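# Load the grey crate into the tunnel washer

## Task

Put the grey crate into the tunnel washer, then release it from the gripper.

## Robot and tools

Robot: two arms, left_arm and right_arm, each with six joints and a two-finger gripper. Both arms report in one shared scene frame whose origin sits on the table top midway between the arms. +x points out over the table, +z points up, and left_arm is on the +y side. The names left and right are not image sides.

Joint order. Every row and every per-joint list in a result uses this order for each arm: shoulder, elbow, wrist roll, wrist pitch, waist, wrist yaw. Follow this order only.

Row layout. A row is one flat list of 14 numbers, each in [-1, 1], and both arms are always included. Numbers 1 to 6 are left_arm joint displacements in the order above and number 7 is the left gripper opening. Numbers 8 to 14 are the same for right_arm. Joint numbers are scaled, not radians: 1.0 equals 1.258 rad for the shoulder, 1.238 for the elbow, 2.022 for wrist roll, 2.073 for wrist pitch, 1.202 for the waist and 2.022 for wrist yaw. Each joint number is an offset, not a pose. The opening number is absolute: +1 fully open, -1 closed.

Joint ranges in rad: waist -2.618 to 3.054, shoulder 0.000 to 3.142, elbow 0.000 to 3.142, wrist pitch -1.571 to 1.571, wrist yaw -1.571 to 1.571, wrist roll -2.094 to 2.094. The true ends may differ by up to 0.036 rad. If an action would push a joint more than 0.036 rad past its end, counted from where it started, the action is rejected for both arms. If the first action of a call fails that check, or any action is malformed, nothing in the call runs. A joint aimed past its real end stops there, and the result may print "joint sent to its limit". A missing line does not prove there is room left.

execute_actions(actions): a list of up to 15 actions, run in order. Each action is a table of up to 15 rows, one row per control step of 1/30 s. If a table has fewer than 15 rows, its last row repeats for the remaining steps. Within an action, every row is offset from the joint angles at the start of that action, not from the previous row. For the first action of a call, that start is the last reported state. An empty list only returns state and images.

move(target, speed, blocking): target is one 14-number row as above. Its joint offsets count from the "Joint positions" in the most recent result that printed them. All joints travel together and finish at the same time, so the gripper usually follows a curve. speed is in rad/s for the joint that has the longest way to go: 0.01 to 2, default 0.5. A path lasts 0.5 to 10 s and is cut off after 10 s. The finger numbers are sent at the start. The move does not avoid obstacles or the other arm. With blocking=false the result comes back after 0.5 s while the arm keeps going. Until a result shows the move has ended, other moves and actions are refused; use wait or stop. The extra "move:" line reports the ending (done, off_target, moving, held, fault). It also gives limits=held or limits=none, and each arm's joint farthest from its target.

wait(seconds): 0 to 10. The arms keep their last command. A running move continues, and the wait returns early if that move ends.

stop(): brakes a running move. Braking needs room, more at high speed, and the fingers keep moving.

zoom_image(camera, region): camera is cam_head_left, cam_head_right, cam_left_wrist or cam_right_wrist, all 504x504. region is [x0, y0, x1, y1] in pixels of that camera's latest image, top-left origin, at most 504 by 504.

finished_scene(scene): ends the current scene, given its number. This is final, and the crate must already be in the washer and released.

Reading results. Each gripper's state gives end_effector_position in metres and end_effector_quat_wxyz, in the scene frame. The position is the point between the finger pads, about 1 cm behind the tips. The fingers point along the gripper's +z axis and close along its y axis. Printed positions can be off, especially at long reach. Joint positions and Joint velocities give, per arm, six joints (rad, rad/s) followed by the pad gap in metres (0.094 when fully open). Joint targets shows the angles the joints are currently being driven toward. grip_measured is the opening on the command scale. Action results also list joint readings at selected steps; HELD with an arm label means that arm's command was held back on that step. "joint command not followed" means the clearance check altered that arm's joint targets. Torques are the total drive output and are noisy and offset. MOTOR HOT warns from 75 °C. At 90 °C the arm stops for 10 s, and at 100 °C it goes limp and falls. FAULT lines report stops.

Motion limits. Each step, a joint's target can lead its measured angle by at most 0.202 rad (waist), 0.258 (shoulder), 0.238 (elbow), 0.573 (wrist pitch) or 0.522 (wrist yaw and roll). Targets are also scaled back if they would put the gripper more than 70 mm from where it is. Large offsets therefore need several actions, and unfinished motion must be commanded again. Sending zero offsets can let an arm sag. To hold it, first send offsets back to the wanted angles, then zeros, correcting any shortfall.

Gripping. To hold the crate, command an opening about 0.03 below grip_measured. A smaller margin grips more lightly. Finger force tops out around 50 to 62 N per pad. Readings may be off by about 1 mm. Open fully to release.

Avoid: dropping the crate, knocking any rigid object off the work area, arms colliding or pressing on each other, and fast or deep presses into contact. Faster moves and targets set farther beyond a contact push harder. Expect occasional brief tugs on the held crate. While you compose a reply, the robot keeps your last command.

Each tool is called after ">>>" as a command line: name --argument value for each argument, lists and objects as JSON in quotes; but a table of rows of numbers goes row by row, as --pt "numbers of a row", without its own name.

## Session

>>> execute_actions --actions '[]'

Scene clock: 0.00 s.
left_arm: end_effector_position=(+0.2737, +0.4373, +0.2090) grip_measured=+1.000 end_effector_quat_wxyz=(+0.281, -0.500, +0.785, -0.234) | right_arm: end_effector_position=(+0.1571, +0.0136, +0.2160) grip_measured=+1.000 end_effector_quat_wxyz=(-0.277, +0.796, -0.517, +0.152)
Joint names: [shoulder, elbow, wrist roll, wrist pitch, waist, wrist yaw]
Joint positions: left_arm=[ 1.001  0.981 -0.756 -0.913  0.48   0.423  0.094] | right_arm=[ 1.526  1.441 -0.784 -1.016  1.432  0.456  0.094]
Joint velocities: left_arm=[-0.017  0.007 -0.051  0.022 -0.022  0.066  0.   ] | right_arm=[ 0.017 -0.007 -0.037 -0.051 -0.012  0.066  0.   ]
Joint torques (N m, as the arm reports them, + toward a larger angle): no reading
Joint targets: left_arm=[0.993 0.992 -0.750 -0.908 0.480 0.424] | right_arm=[1.520 1.448 -0.780 -1.017 1.432 0.459]

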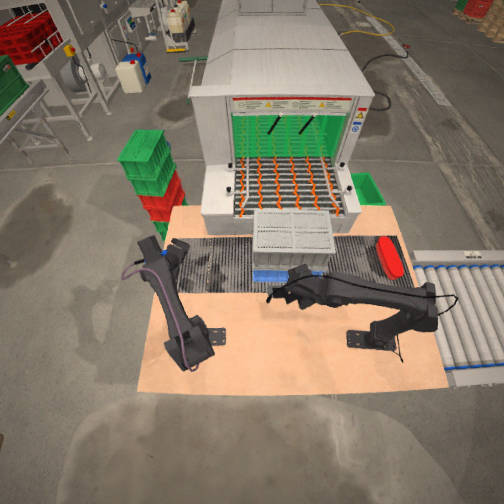

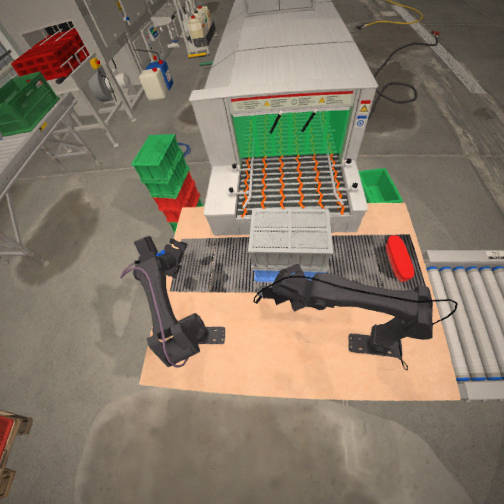

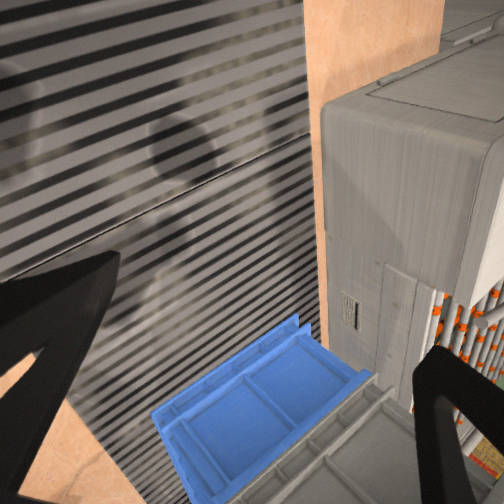

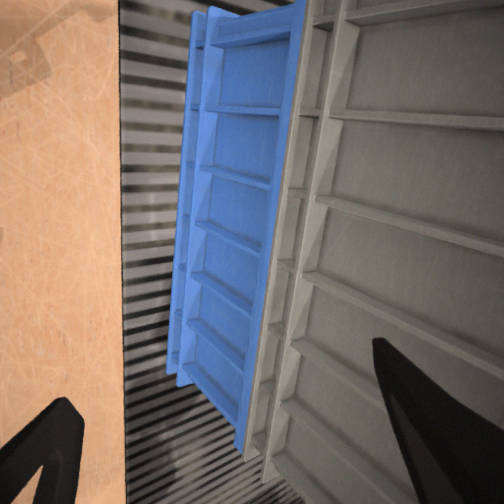

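>>> zoom_image --camera "cam_head_left" --region '[190, 90, 420, 310]'

>>> zoom_image --camera "cam_head_right" --region '[190, 90, 420, 310]'

Region (190, 90, 420, 310) of cam_head_left's 504x504 image, scaled by 2.191, with more detail than that image has; it fills the top 482 rows of this view, and the rest is white.

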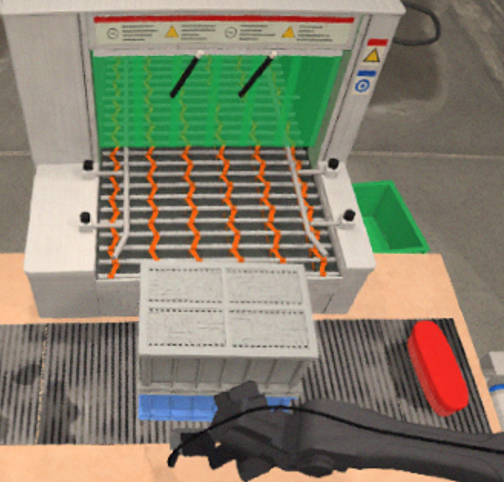

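Region (190, 90, 420, 310) of cam_head_right's 504x504 image, scaled by 2.191, with more detail than that image has; it fills the top 482 rows of this view, and the rest is white.

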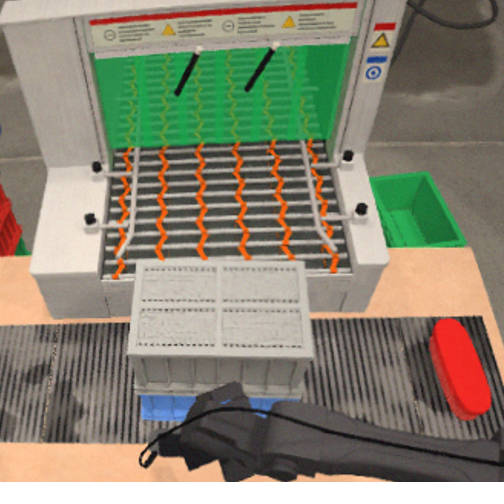

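>>> zoom_image --camera "cam_left_wrist" --region '[130, 250, 504, 504]'

>>> zoom_image --camera "cam_right_wrist" --region '[150, 0, 504, 504]'

Region (130, 250, 504, 504) of cam_left_wrist's 504x504 image, scaled by 1.348, with more detail than that image has; it fills the top 342 rows of this view, and the rest is white.

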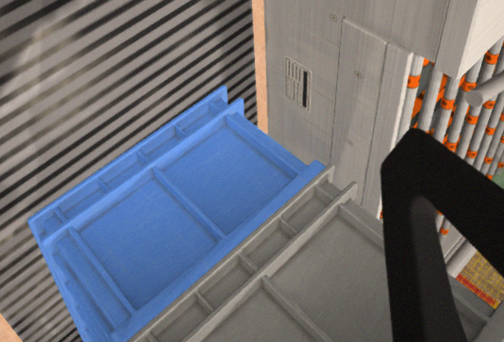

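Region (150, 0, 504, 504) of cam_right_wrist's 504x504 image, scaled by 1.000; it fills the left 354 columns of this view, and the rest is white.

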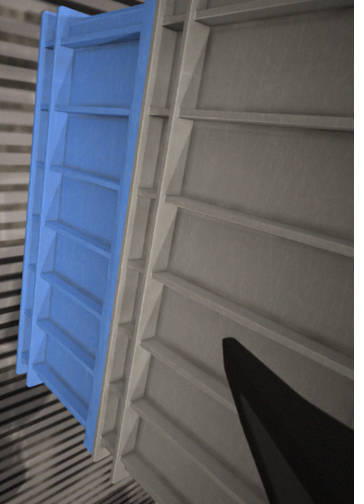

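>>> move --target '[0.15,0.3,0.374,0,0,0,1, -0.1,0.3,0,0,0,0,1]' --speed 1.0

Scene clock: 23.97 s.
left_arm: end_effector_position=(+0.3228, +0.4654, +0.2961) grip_measured=+1.000 end_effector_quat_wxyz=(+0.418, -0.158, +0.890, -0.091) | right_arm: end_effector_position=(+0.1592, +0.0220, +0.3886) grip_measured=+1.000 end_effector_quat_wxyz=(-0.476, +0.704, -0.521, +0.079)
Joint names: [shoulder, elbow, wrist roll, wrist pitch, waist, wrist yaw]
Joint positions: left_arm=[ 1.175  1.325 -0.013 -0.918  0.48   0.423  0.094] | right_arm=[ 1.416  1.793 -0.784 -1.013  1.432  0.455  0.094]
Joint velocities: left_arm=[-0.017  0.007  0.007 -0.022 -0.002  0.022  0.   ] | right_arm=[ 0.012 -0.002 -0.022  0.007 -0.017  0.022  0.   ]
Joint torques (N m, as the arm reports them, + toward a larger angle): left_arm=[-2.26  9.39  0.1   1.3  -0.06  0.12] | right_arm=[-4.97  7.88  0.03  1.75  0.02  0.18]
Joint targets: left_arm=[1.190 1.352 0.000 -0.913 0.480 0.423] | right_arm=[1.400 1.813 -0.784 -1.016 1.432 0.455]
move: off_target (left_arm); limits=none; left_arm: farthest joint: the elbow, 0.028 radians from its target (0.371 radians at the start); right_arm: farthest joint: the elbow, 0.019 radians from its target (0.371 radians at the start)
camera_calibration (this result's frames):
cam_left_wrist: T_world_to_cam=[[0.422984, -0.787521, 0.448213, 0.10555], [-0.830407, -0.53485, -0.156078, 0.587281], [0.362641, -0.30618, -0.880196, 0.401059], [0, 0, 0, 1]] pos_world=[0.297596, 0.520026, 0.397363]
cam_right_wrist: T_world_to_cam=[[0.706901, -0.190267, 0.681241, -0.377833], [-0.10163, -0.980469, -0.168382, 0.145233], [0.699973, 0.0497948, -0.712431, 0.274408], [0, 0, 0, 1]] pos_world=[0.0897726, 0.0568432, 0.477347]

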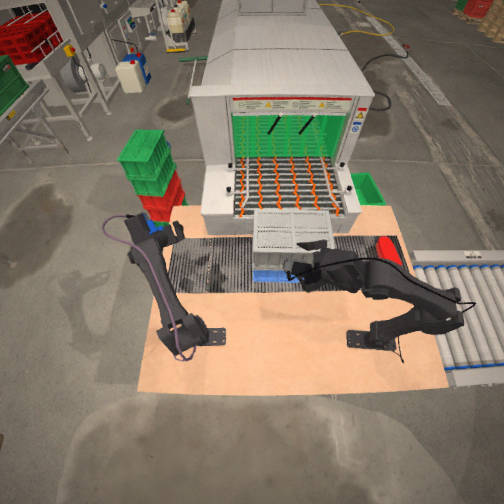

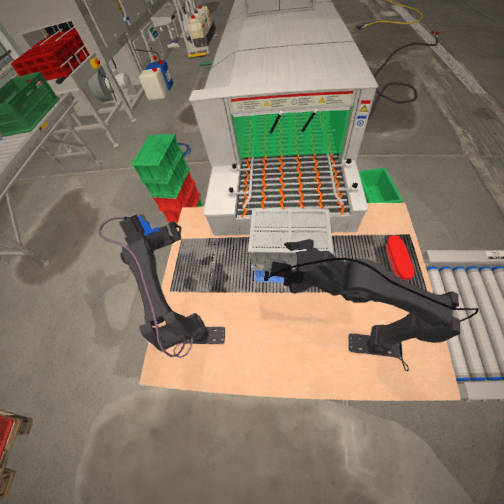

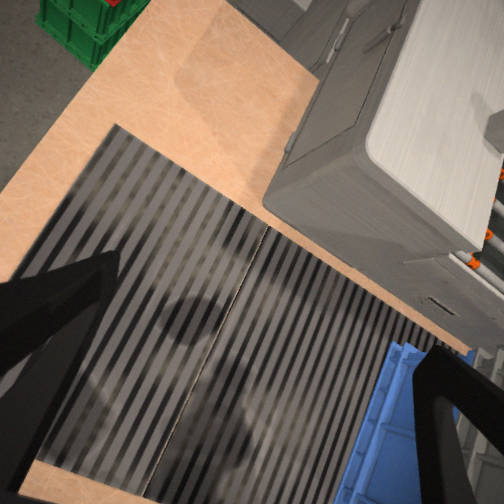

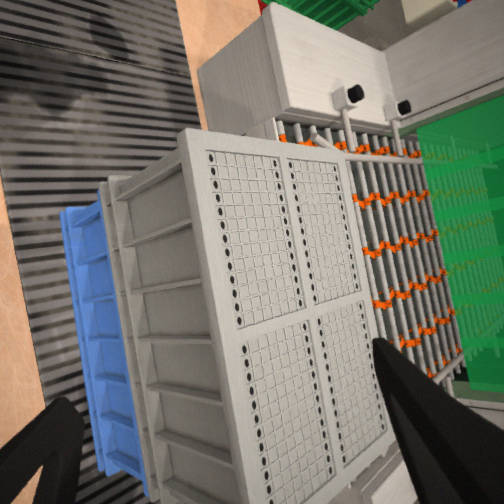

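>>> zoom_image --camera "cam_head_left" --region '[190, 90, 420, 310]'

>>> zoom_image --camera "cam_right_wrist" --region '[50, 50, 504, 504]'

Region (190, 90, 420, 310) of cam_head_left's 504x504 image, scaled by 2.191, with more detail than that image has; it fills the top 482 rows of this view, and the rest is white.

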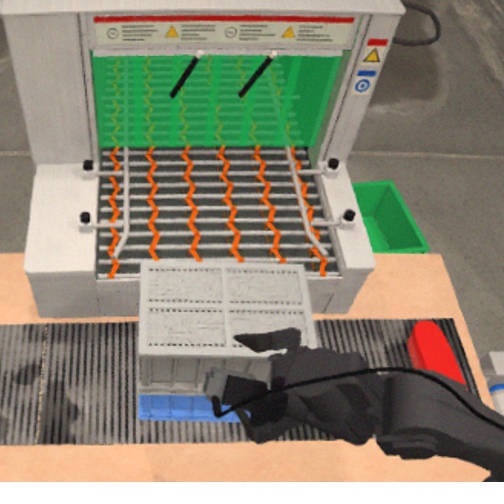

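Region (50, 50, 504, 504) of cam_right_wrist's 504x504 image, scaled by 1.110, with more detail than that image has.

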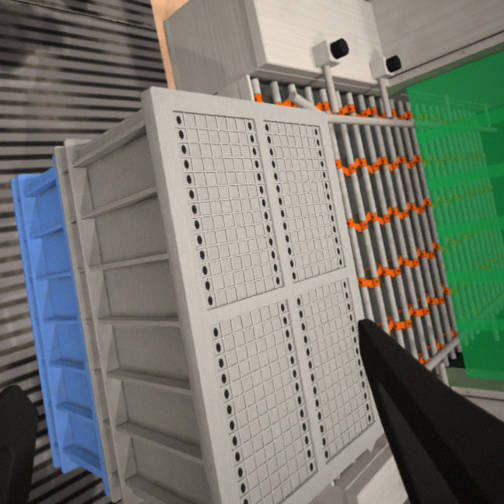

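>>> move --target '[0.506,0.25,-0.770,-0.221,-0.433,0.236,1, 0,0.015,1.0,0,-1.0,-0.522,1]' --speed 1.5

Scene clock: 47.50 s.
left_arm: end_effector_position=(+0.3470, +0.2359, +0.2017) grip_measured=+1.000 end_effector_quat_wxyz=(+0.295, +0.637, -0.642, +0.308) | right_arm: end_effector_position=(+0.3368, -0.1736, +0.3958) grip_measured=+1.000 end_effector_quat_wxyz=(+0.173, +0.339, +0.795, +0.473)
Joint names: [shoulder, elbow, wrist roll, wrist pitch, waist, wrist yaw]
Joint positions: left_arm=[ 1.807  1.607 -1.559 -1.36  -0.032  0.88   0.094] | right_arm=[ 1.416  1.793  1.232 -1.013  0.237 -0.592  0.094]
Joint velocities: left_arm=[ 0.012 -0.002 -0.037  0.066 -0.002 -0.022  0.   ] | right_arm=[ 0.007 -0.022 -0.037 -0.051 -0.032  0.066  0.   ]
Joint torques (N m, as the arm reports them, + toward a larger angle): left_arm=[-8.86  8.67 -0.09  0.07 -0.76  0.51] | right_arm=[-4.    7.68  0.06  1.73 -0.39 -0.24]
Joint targets: left_arm=[1.812 1.634 -1.570 -1.376 -0.041 0.900] | right_arm=[1.416 1.812 1.238 -1.013 0.231 -0.600]
move: off_target (left_arm); limits=none; left_arm: farthest joint: the elbow, 0.027 radians from its target (0.310 radians at the start); right_arm: farthest joint: the elbow, 0.019 radians from its target (0.019 radians at the start)
camera_calibration (this result's frames):
cam_left_wrist: T_world_to_cam=[[0.958798, 0.137083, -0.248825, -0.306638], [0.263808, -0.104649, 0.958882, -0.236172], [0.105408, -0.985016, -0.136501, 0.338336], [0, 0, 0, 1]] pos_world=[0.320645, 0.350587, 0.196345]
cam_right_wrist: T_world_to_cam=[[-0.541107, -0.200099, -0.816801, 0.466002], [-0.829575, 0.286245, 0.479446, 0.181432], [0.137868, 0.93703, -0.320886, 0.353388], [0, 0, 0, 1]] pos_world=[0.353947, -0.289823, 0.407041]

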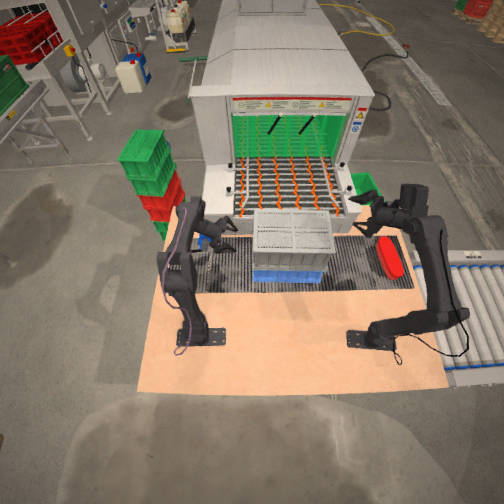

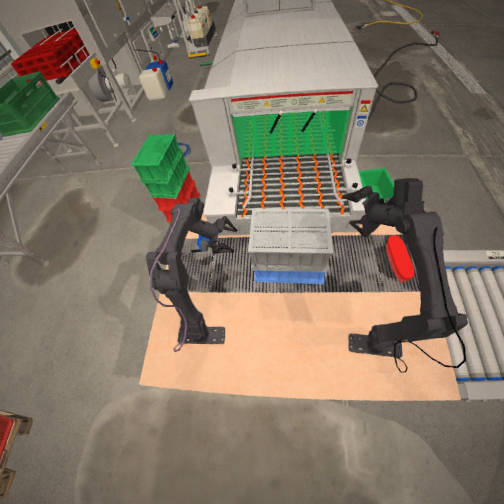

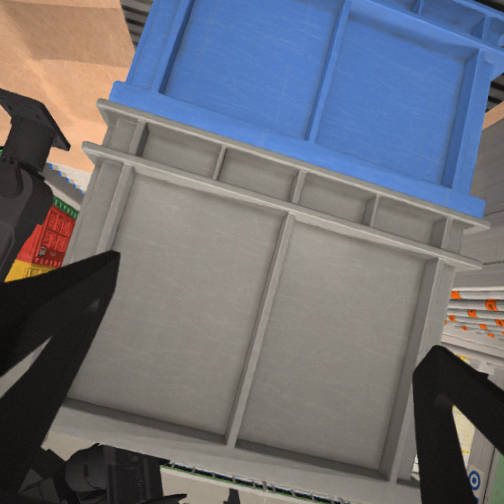

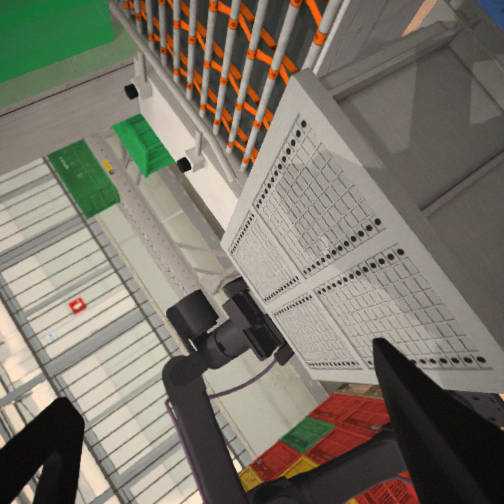

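>>> zoom_image --camera "cam_head_left" --region '[200, 130, 380, 290]'

>>> wait --seconds 0.3

>>> zoom_image --camera "cam_head_left" --region '[200, 130, 380, 290]'

Region (200, 130, 380, 290) of cam_head_left's 504x504 image, scaled by 2.800, with more detail than that image has.

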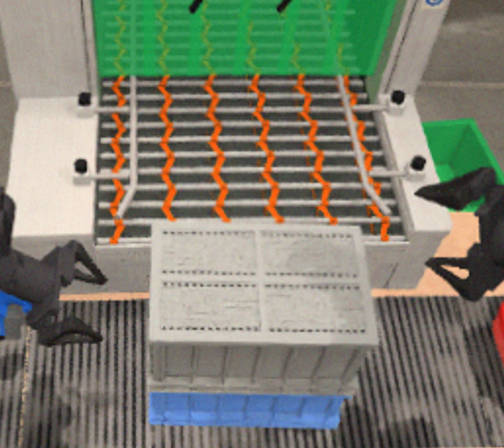

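Scene clock: 55.87 s.
left_arm: end_effector_position=(+0.3470, +0.2359, +0.2018) grip_measured=+1.000 end_effector_quat_wxyz=(+0.295, +0.637, -0.642, +0.308) | right_arm: end_effector_position=(+0.3368, -0.1736, +0.3958) grip_measured=+1.000 end_effector_quat_wxyz=(+0.173, +0.339, +0.795, +0.473)
Joint names: [shoulder, elbow, wrist roll, wrist pitch, waist, wrist yaw]
Joint positions: left_arm=[ 1.807  1.607 -1.56  -1.36  -0.032  0.88   0.094] | right_arm=[ 1.416  1.793  1.233 -1.013  0.237 -0.592  0.094]
Joint velocities: left_arm=[-0.002  0.002 -0.066  0.037 -0.017 -0.007  0.   ] | right_arm=[-0.007 -0.007 -0.051 -0.022  0.002  0.051  0.   ]
Joint torques (N m, as the arm reports them, + toward a larger angle): left_arm=[-8.86  8.67 -0.1   0.08 -0.76  0.51] | right_arm=[-3.85  7.58  0.02  1.76 -0.39 -0.22]
Joint targets: left_arm=[1.812 1.634 -1.570 -1.376 -0.041 0.900] | right_arm=[1.416 1.812 1.237 -1.013 0.231 -0.600]
wait: 0.30 s; at rest from the start
camera_calibration (this result's frames):
cam_left_wrist: T_world_to_cam=[[0.958693, 0.137216, -0.249156, -0.306547], [0.264112, -0.104215, 0.958845, -0.236427], [0.105603, -0.985044, -0.136151, 0.338169], [0, 0, 0, 1]] pos_world=[0.320616, 0.350535, 0.196361]
cam_right_wrist: T_world_to_cam=[[-0.541304, -0.199794, -0.816745, 0.466108], [-0.82948, 0.285929, 0.479799, 0.181149], [0.137671, 0.937191, -0.320499, 0.353293], [0, 0, 0, 1]] pos_world=[0.353927, -0.289774, 0.407007]

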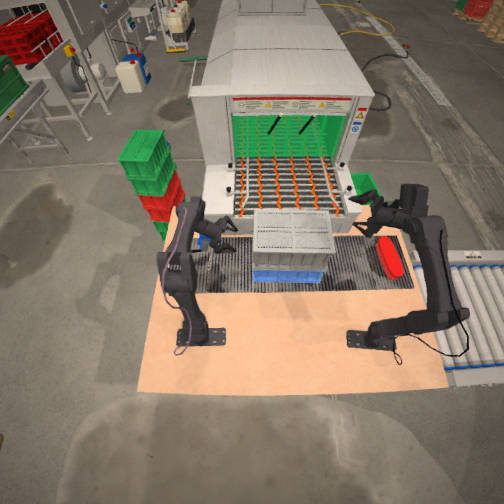

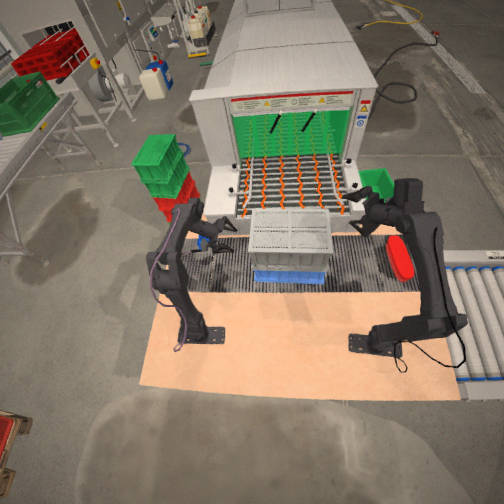

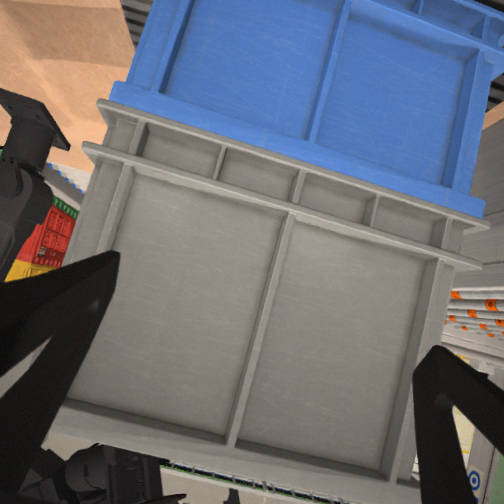

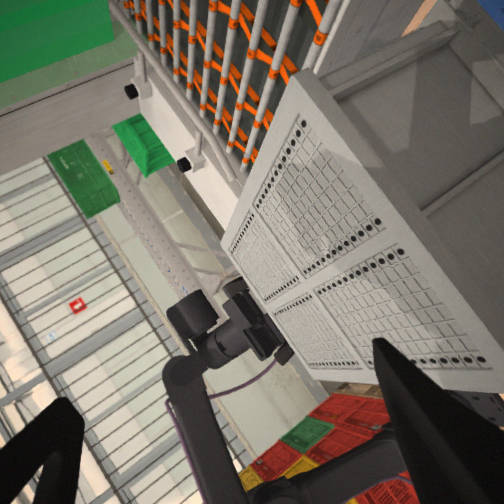

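Region (200, 130, 380, 290) of cam_head_left's 504x504 image, scaled by 2.800, with more detail than that image has.

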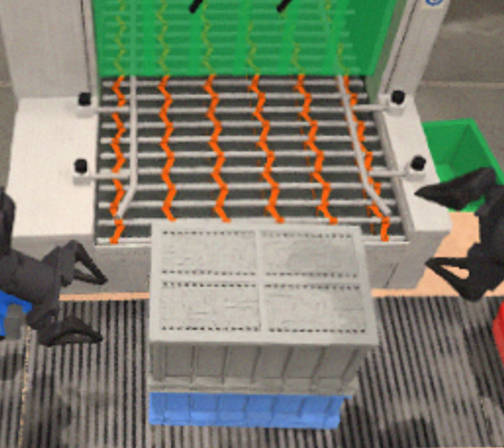

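>>> move --target '[0.036,-0.454,0.772,1.0,0.093,0.325,1, 0.385,-0.552,-0.61,0.882,-0.268,-0.474,1]' --speed 1.5

Scene clock: 92.27 s.
left_arm: end_effector_position=(+0.4115, +0.2347, +0.2342) grip_measured=+1.000 end_effector_quat_wxyz=(+0.512, +0.434, +0.560, -0.485) | right_arm: end_effector_position=(+0.4145, -0.2181, +0.2449) grip_measured=+1.000 end_effector_quat_wxyz=(+0.559, -0.448, +0.546, +0.434)
Joint names: [shoulder, elbow, wrist roll, wrist pitch, waist, wrist yaw]
Joint positions: left_arm=[ 1.843  1.054 -0.011  0.701  0.067  1.525  0.094] | right_arm=[ 1.891  1.121  0.013  0.81  -0.08  -1.543  0.094]
Joint velocities: left_arm=[ 0.002  0.002  0.007  0.007 -0.002  0.007  0.   ] | right_arm=[-0.002 -0.002 -0.022 -0.007 -0.002 -0.007  0.   ]
Joint torques (N m, as the arm reports them, + toward a larger angle): left_arm=[-9.03  5.81  0.1   1.17  0.96  0.07] | right_arm=[-7.53  5.26 -0.08  1.39 -0.36 -0.08]
Joint targets: left_arm=[1.852 1.045 0.001 0.713 0.080 1.537] | right_arm=[1.900 1.109 -0.001 0.815 -0.086 -1.550]
move: done; limits=none; left_arm: farthest joint: the waist, 0.012 radians from its target (0.112 radians at the start); right_arm: farthest joint: the wrist roll, 0.014 radians from its target (1.233 radians at the start)
camera_calibration (this result's frames):
cam_left_wrist: T_world_to_cam=[[-0.898998, -0.207402, 0.385729, 0.336477], [-0.437425, 0.46844, -0.767609, 0.273921], [-0.0214871, -0.858806, -0.51185, 0.445308], [0, 0, 0, 1]] pos_world=[0.431881, 0.323904, 0.308406]
cam_right_wrist: T_world_to_cam=[[0.948021, -0.262746, -0.179499, -0.411048], [-0.292218, -0.495579, -0.81793, 0.255442], [0.125952, 0.827868, -0.546599, 0.372309], [0, 0, 0, 1]] pos_world=[0.417434, -0.289632, 0.338654]

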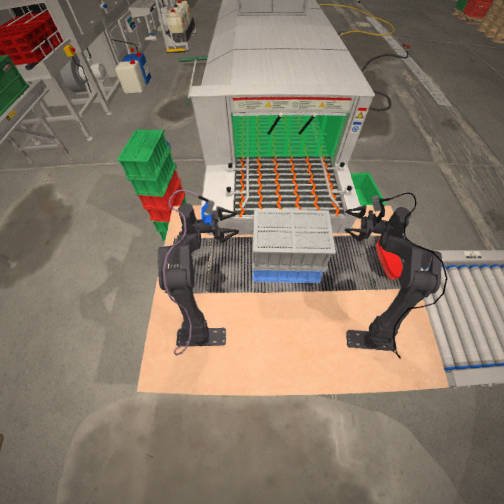

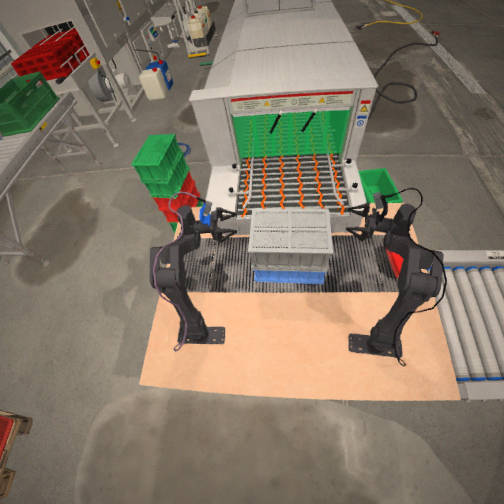

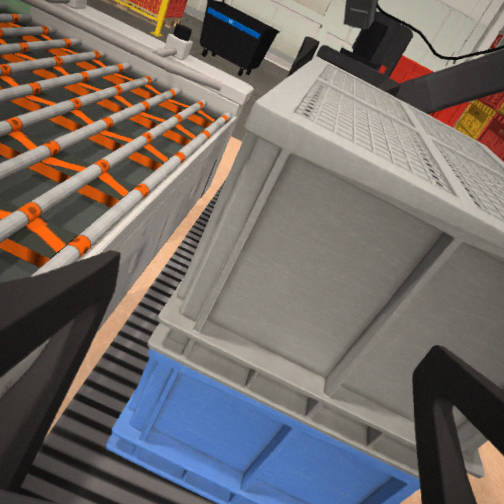

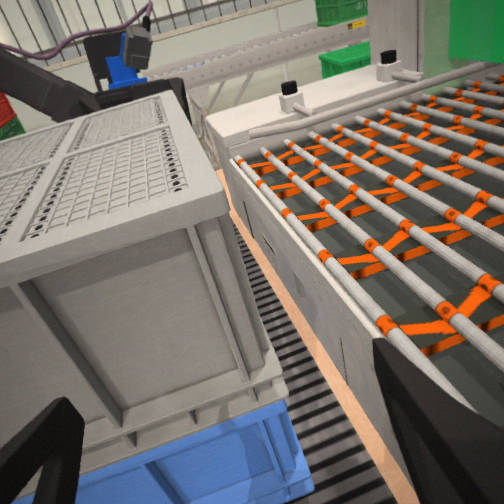

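>>> move --target '[-0.039,-0.145,0.005,0.105,-0.014,-0.008,0.1, -0.029,-0.135,-0.006,0.043,0.062,-0.005,0.1]' --speed 0.6

Scene clock: 102.43 s.
left_arm: end_effector_position=(+0.3854, +0.2320, +0.2076) grip_measured=+0.102 end_effector_quat_wxyz=(+0.527, +0.445, +0.550, -0.471) | right_arm: end_effector_position=(+0.3826, -0.1851, +0.2116) grip_measured=+0.103 end_effector_quat_wxyz=(+0.528, -0.454, +0.543, +0.470)
Joint names: [shoulder, elbow, wrist roll, wrist pitch, waist, wrist yaw]
Joint positions: left_arm=[ 1.825  0.879 -0.01   0.906  0.067  1.518  0.052] | right_arm=[ 1.88   0.967  0.013  0.895 -0.008 -1.548  0.052]
Joint velocities: left_arm=[ 0.012 -0.002  0.051 -0.007  0.002 -0.051 -0.001] | right_arm=[ 0.002 -0.012 -0.081 -0.007 -0.007 -0.081 -0.   ]
Joint torques (N m, as the arm reports them, + toward a larger angle): left_arm=[-11.82   5.56   0.08   1.15  -1.4   -0.07] | right_arm=[-9.64  4.78 -0.07  1.41  0.34 -0.08]
Joint targets: left_arm=[1.794 0.874 -0.001 0.918 0.051 1.509] | right_arm=[1.854 0.954 0.001 0.899 -0.005 -1.553]
move: off_target (left_arm, right_arm); limits=none; left_arm: farthest joint: the shoulder, 0.031 radians from its target (0.049 radians at the start); right_arm: farthest joint: the shoulder, 0.025 radians from its target (0.036 radians at the start)
camera_calibration (this result's frames):
cam_left_wrist: T_world_to_cam=[[-0.915722, -0.216126, 0.338738, 0.340941], [-0.401672, 0.470039, -0.785953, 0.23304], [0.0106453, -0.855776, -0.517237, 0.416788], [0, 0, 0, 1]] pos_world=[0.401376, 0.320825, 0.283247]
cam_right_wrist: T_world_to_cam=[[0.953166, -0.188623, -0.236424, -0.354319], [-0.300833, -0.510591, -0.805479, 0.233055], [0.0312154, 0.838879, -0.543422, 0.368472], [0, 0, 0, 1]] pos_world=[0.396333, -0.256941, 0.304187]

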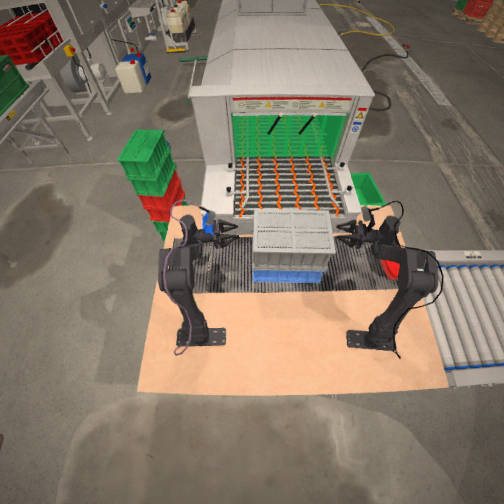

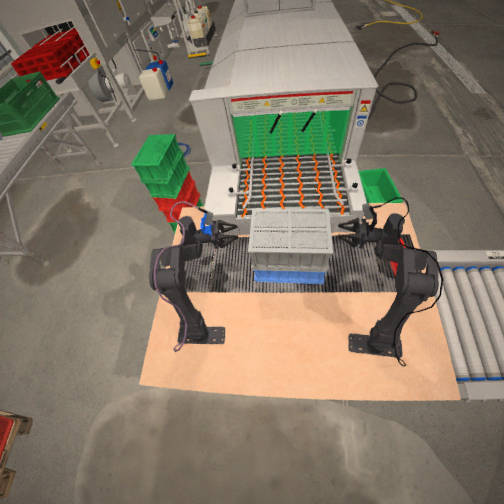

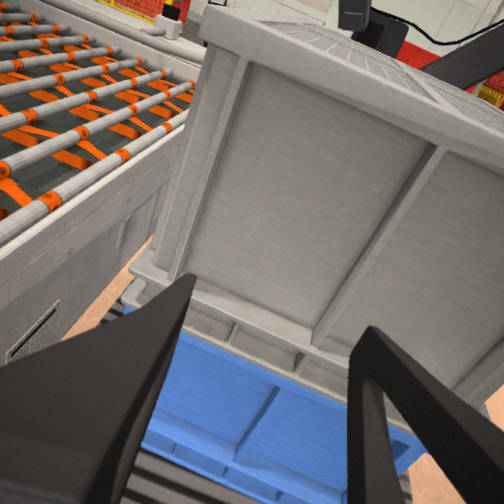

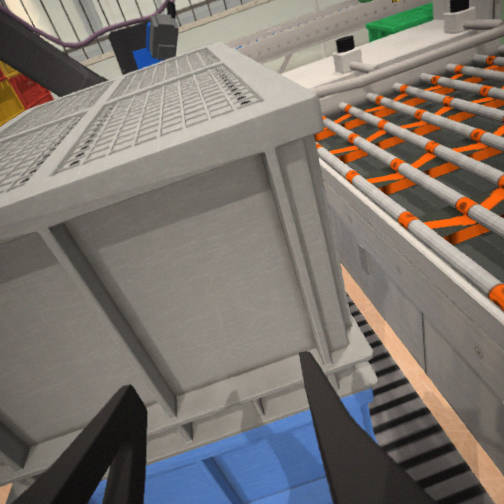

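>>> move --target '[-0.048,0.005,0.005,0.008,-0.01,-0.005,0.1, -0.041,-0.008,-0.006,0.003,0.0,-0.003,0.1]' --speed 0.3

Scene clock: 104.67 s.
left_arm: end_effector_position=(+0.3825, +0.2317, +0.2193) grip_measured=+0.102 end_effector_quat_wxyz=(+0.537, +0.456, +0.541, -0.460) | right_arm: end_effector_position=(+0.3798, -0.1848, +0.2220) grip_measured=+0.103 end_effector_quat_wxyz=(+0.536, -0.463, +0.535, +0.461)
Joint names: [shoulder, elbow, wrist roll, wrist pitch, waist, wrist yaw]
Joint positions: left_arm=[ 1.792  0.879 -0.01   0.914  0.067  1.517  0.052] | right_arm=[ 1.851  0.967  0.013  0.9   -0.008 -1.548  0.052]
Joint velocities: left_arm=[-0.002 -0.002 -0.066  0.022 -0.007 -0.007  0.001] | right_arm=[-0.032 -0.002 -0.022  0.066  0.027  0.007  0.001]
Joint torques (N m, as the arm reports them, + toward a larger angle): left_arm=[-11.33   6.75   0.09   1.11  -1.02  -0.09] | right_arm=[-9.28  5.23 -0.08  1.33  0.23 -0.09]
Joint targets: left_arm=[1.764 0.886 -0.000 0.923 0.055 1.508] | right_arm=[1.828 0.957 0.001 0.901 -0.008 -1.554]
move: off_target (left_arm, right_arm); limits=none; left_arm: farthest joint: the shoulder, 0.027 radians from its target (0.060 radians at the start); right_arm: farthest joint: the shoulder, 0.023 radians from its target (0.051 radians at the start)
camera_calibration (this result's frames):
cam_left_wrist: T_world_to_cam=[[-0.928441, -0.218594, 0.300356, 0.348142], [-0.37004, 0.473101, -0.799528, 0.231378], [0.0326735, -0.853459, -0.520135, 0.414277], [0, 0, 0, 1]] pos_world=[0.395312, 0.320205, 0.295907]
cam_right_wrist: T_world_to_cam=[[0.960575, -0.189549, -0.203389, -0.359456], [-0.273568, -0.514001, -0.812997, 0.231481], [0.049561, 0.836585, -0.545591, 0.367026], [0, 0, 0, 1]] pos_world=[0.39042, -0.256201, 0.31533]

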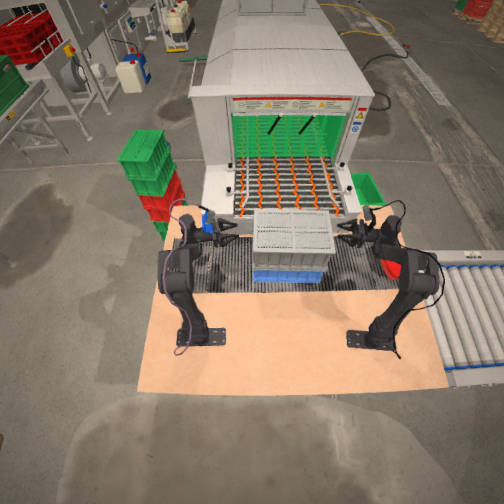

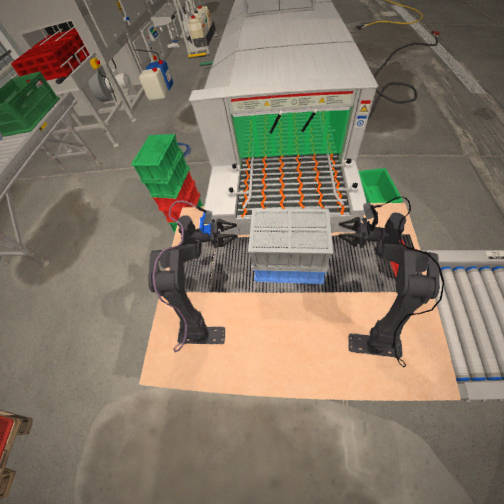

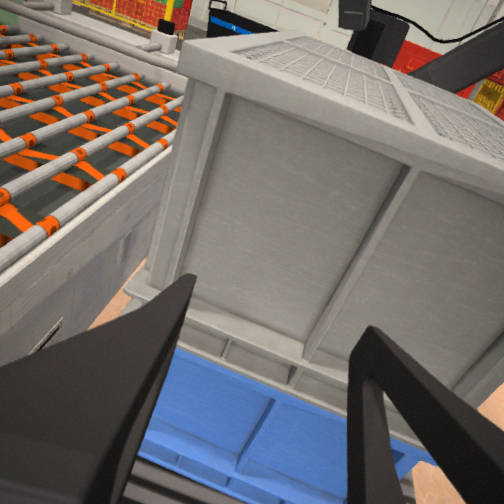

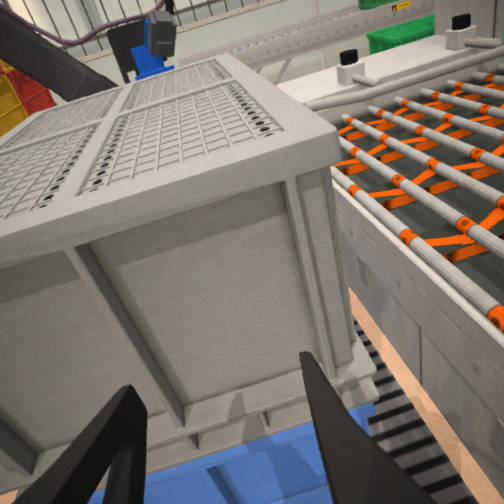

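>>> move --target '[-0.0215,0.006,0.005,0.003,-0.116,-0.003,0.1, -0.060,-0.068,-0.006,0.010,0.093,-0.003,0.1]' --speed 0.3

Scene clock: 110.43 s.
left_arm: end_effector_position=(+0.3610, +0.1836, +0.2193) grip_measured=+0.102 end_effector_quat_wxyz=(+0.505, +0.490, +0.509, -0.495) | right_arm: end_effector_position=(+0.3476, -0.1434, +0.2221) grip_measured=+0.103 end_effector_quat_wxyz=(+0.510, -0.491, +0.508, +0.490)
Joint names: [shoulder, elbow, wrist roll, wrist pitch, waist, wrist yaw]
Joint positions: left_arm=[ 1.792  0.879 -0.01   0.914 -0.065  1.517  0.052] | right_arm=[ 1.801  0.9    0.013  0.917  0.1   -1.55   0.052]
Joint velocities: left_arm=[ 0.002 -0.002 -0.051  0.007 -0.017 -0.051 -0.   ] | right_arm=[-0.007  0.012  0.007 -0.007 -0.007  0.007 -0.002]
Joint torques (N m, as the arm reports them, + toward a larger angle): left_arm=[-11.29   6.77   0.09   1.08  -0.65  -0.05] | right_arm=[-8.96  4.46 -0.11  1.41  0.24 -0.08]
Joint targets: left_arm=[1.765 0.887 -0.000 0.921 -0.072 1.511] | right_arm=[1.776 0.882 0.001 0.921 0.103 -1.554]
move: off_target (left_arm, right_arm); limits=none; left_arm: farthest joint: the shoulder, 0.027 radians from its target (0.027 radians at the start); right_arm: farthest joint: the shoulder, 0.025 radians from its target (0.075 radians at the start)
camera_calibration (this result's frames):
cam_left_wrist: T_world_to_cam=[[-0.949206, -0.0937787, 0.300356, 0.302256], [-0.304162, 0.517919, -0.799528, 0.214149], [-0.0805811, -0.850274, -0.520135, 0.414263], [0, 0, 0, 1]] pos_world=[0.385421, 0.26967, 0.295907]
cam_right_wrist: T_world_to_cam=[[0.975644, -0.0830929, -0.203014, -0.310724], [-0.215252, -0.540927, -0.813059, 0.21989], [-0.0422563, 0.836955, -0.545638, 0.366039], [0, 0, 0, 1]] pos_world=[0.365955, -0.213232, 0.315427]

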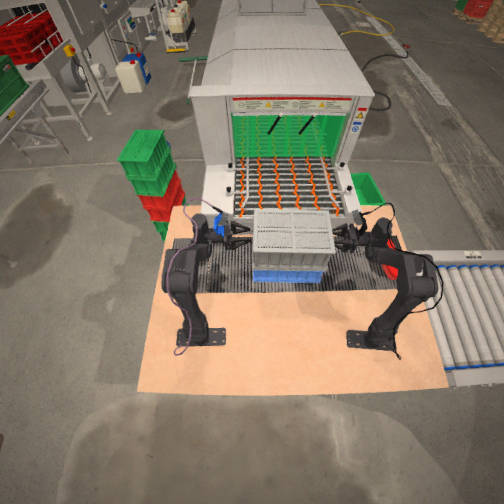

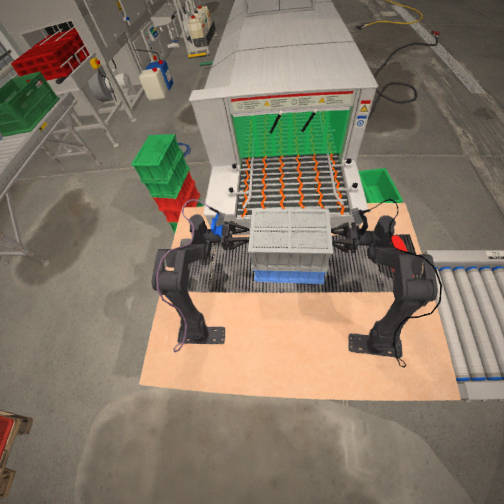

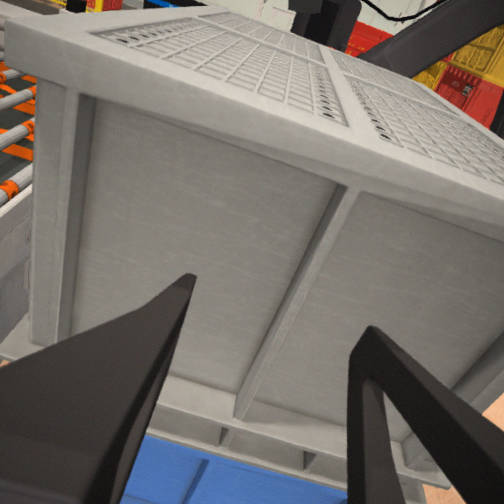

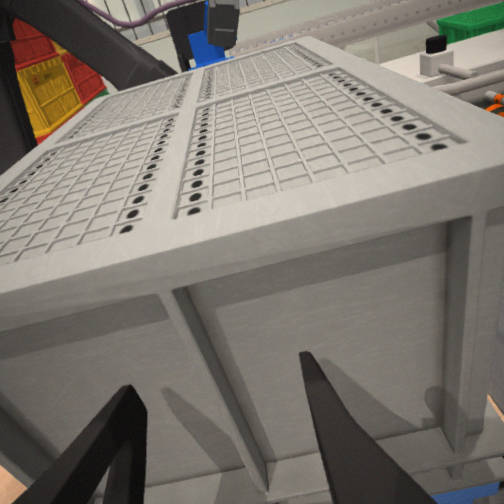

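>>> move --target '[-0.0215,0.006,0.005,0.003,-0.047,-0.003,-0.5, -0.020,-0.012,-0.006,0.002,0.02,-0.002,-0.5]' --speed 0.1

Scene clock: 113.63 s.
left_arm: end_effector_position=(+0.3523, +0.1680, +0.2193) grip_measured=-0.498 end_effector_quat_wxyz=(+0.494, +0.502, +0.498, -0.506) | right_arm: end_effector_position=(+0.3447, -0.1376, +0.2221) grip_measured=-0.497 end_effector_quat_wxyz=(-0.506, +0.495, -0.504, -0.494)
Joint names: [shoulder, elbow, wrist roll, wrist pitch, waist, wrist yaw]
Joint positions: left_arm=[ 1.792  0.879 -0.01   0.914 -0.11   1.517  0.024] | right_arm=[ 1.801  0.9    0.013  0.917  0.116 -1.55   0.024]
Joint velocities: left_arm=[-0.002  0.002 -0.037 -0.022 -0.022  0.007  0.   ] | right_arm=[ 0.007 -0.002 -0.066 -0.007  0.002 -0.022  0.   ]
Joint torques (N m, as the arm reports them, + toward a larger angle): left_arm=[-11.3    6.75   0.09   1.08  -0.9   -0.07] | right_arm=[-8.94  4.65 -0.1   1.4   0.67 -0.06]
Joint targets: left_arm=[1.765 0.887 -0.000 0.921 -0.122 1.511] | right_arm=[1.775 0.885 0.001 0.921 0.123 -1.554]
move: off_target (left_arm, right_arm); limits=none; left_arm: farthest joint: the shoulder, 0.027 radians from its target (0.027 radians at the start); right_arm: farthest joint: the shoulder, 0.025 radians from its target (0.025 radians at the start)
camera_calibration (this result's frames):
cam_left_wrist: T_world_to_cam=[[-0.952464, -0.0509704, 0.300356, 0.286479], [-0.280548, 0.531081, -0.799528, 0.209046], [-0.118761, -0.845787, -0.520135, 0.412997], [0, 0, 0, 1]] pos_world=[0.380556, 0.25289, 0.295907]
cam_right_wrist: T_world_to_cam=[[0.976876, -0.0670785, -0.203014, -0.30564], [-0.20635, -0.544385, -0.813059, 0.218873], [-0.055979, 0.836149, -0.545638, 0.365663], [0, 0, 0, 1]] pos_world=[0.364206, -0.207099, 0.315427]

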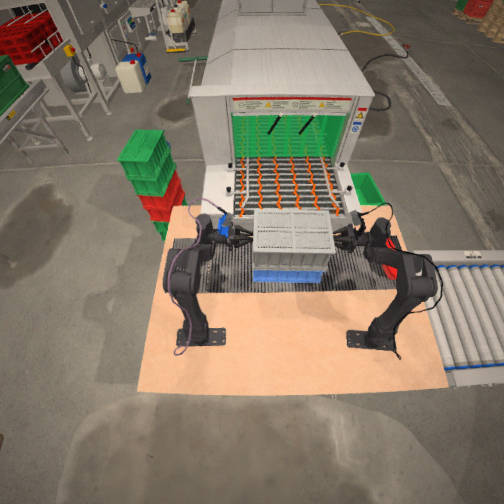

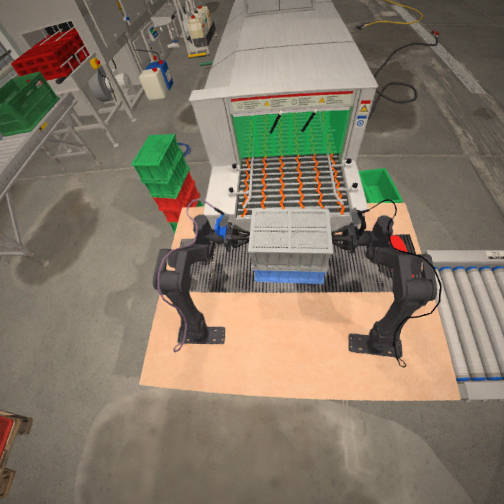

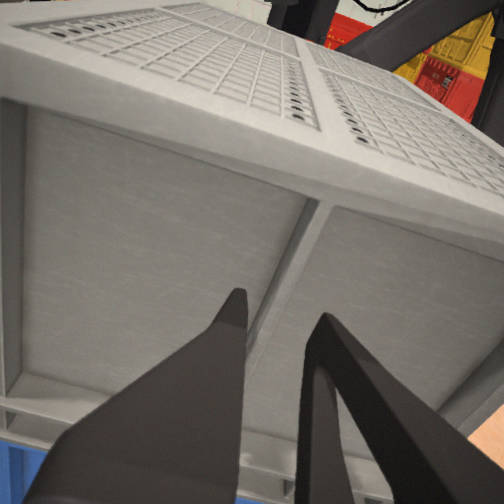

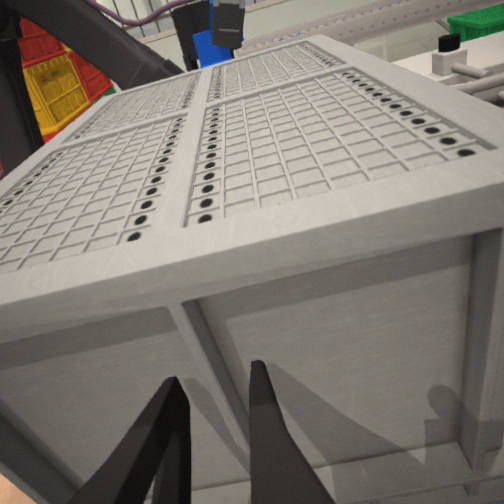

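>>> move --target '[-0.0215,0.006,0.005,0.003,-0.025,-0.003,-0.5, -0.020,-0.012,-0.006,0.002,0.02,-0.002,-0.5]' --speed 0.05

Scene clock: 124.00 s.
left_arm: end_effector_position=(+0.3486, +0.1619, +0.2193) grip_measured=-0.498 end_effector_quat_wxyz=(+0.489, +0.506, +0.494, -0.510) | right_arm: end_effector_position=(+0.3423, -0.1330, +0.2221) grip_measured=-0.497 end_effector_quat_wxyz=(-0.503, +0.499, -0.501, -0.497)
Joint names: [shoulder, elbow, wrist roll, wrist pitch, waist, wrist yaw]
Joint positions: left_arm=[ 1.792  0.879 -0.01   0.914 -0.128  1.517  0.024] | right_arm=[ 1.801  0.9    0.013  0.917  0.129 -1.55   0.024]
Joint velocities: left_arm=[ 0.002 -0.012 -0.022 -0.066  0.002  0.007  0.   ] | right_arm=[-0.007  0.012  0.037  0.007 -0.007 -0.051 -0.   ]
Joint torques (N m, as the arm reports them, + toward a larger angle): left_arm=[-11.3    6.76   0.09   1.08  -1.03  -0.07] | right_arm=[-8.94  4.61 -0.07  1.42  0.87 -0.06]
Joint targets: left_arm=[1.765 0.887 -0.000 0.921 -0.140 1.511] | right_arm=[1.775 0.885 0.001 0.921 0.140 -1.554]
move: off_target (left_arm, right_arm); limits=none; left_arm: farthest joint: the shoulder, 0.027 radians from its target (0.027 radians at the start); right_arm: farthest joint: the shoulder, 0.025 radians from its target (0.025 radians at the start)
camera_calibration (this result's frames):
cam_left_wrist: T_world_to_cam=[[-0.953225, -0.0338861, 0.300356, 0.280177], [-0.270982, 0.536025, -0.799528, 0.207121], [-0.133905, -0.843522, -0.520135, 0.412316], [0, 0, 0, 1]] pos_world=[0.378409, 0.24627, 0.295907]
cam_right_wrist: T_world_to_cam=[[0.977663, -0.054403, -0.203014, -0.301618], [-0.199273, -0.547016, -0.813059, 0.218103], [-0.066819, 0.835353, -0.545638, 0.365315], [0, 0, 0, 1]] pos_world=[0.362753, -0.20227, 0.315427]

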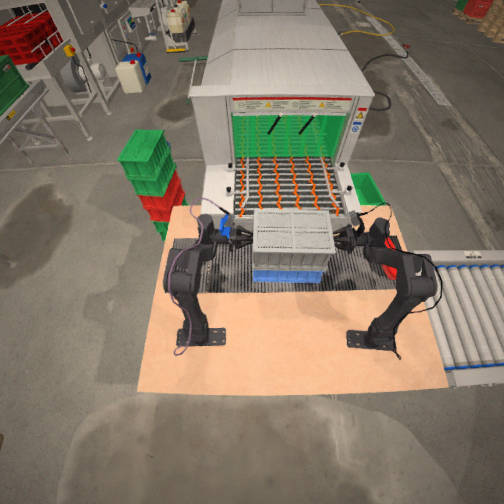

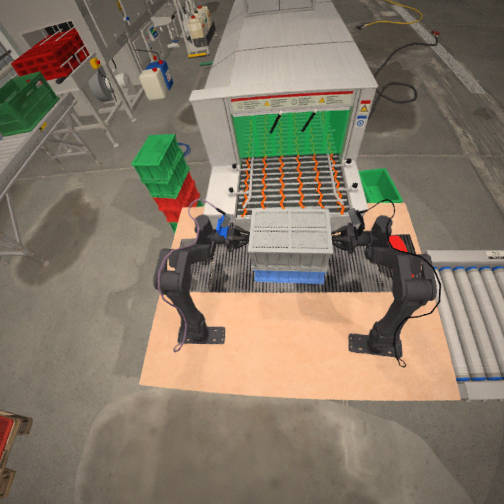

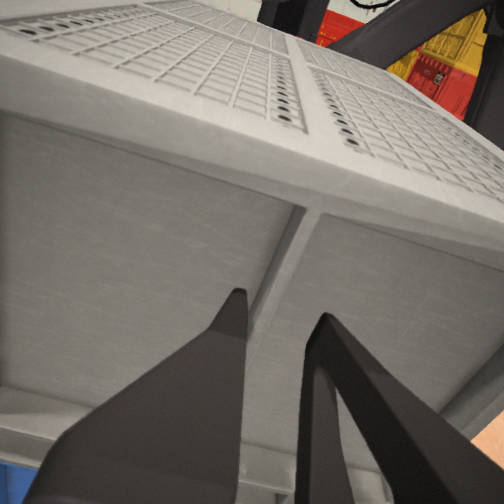

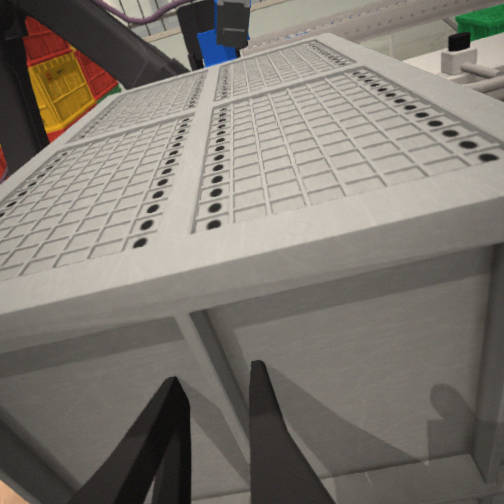

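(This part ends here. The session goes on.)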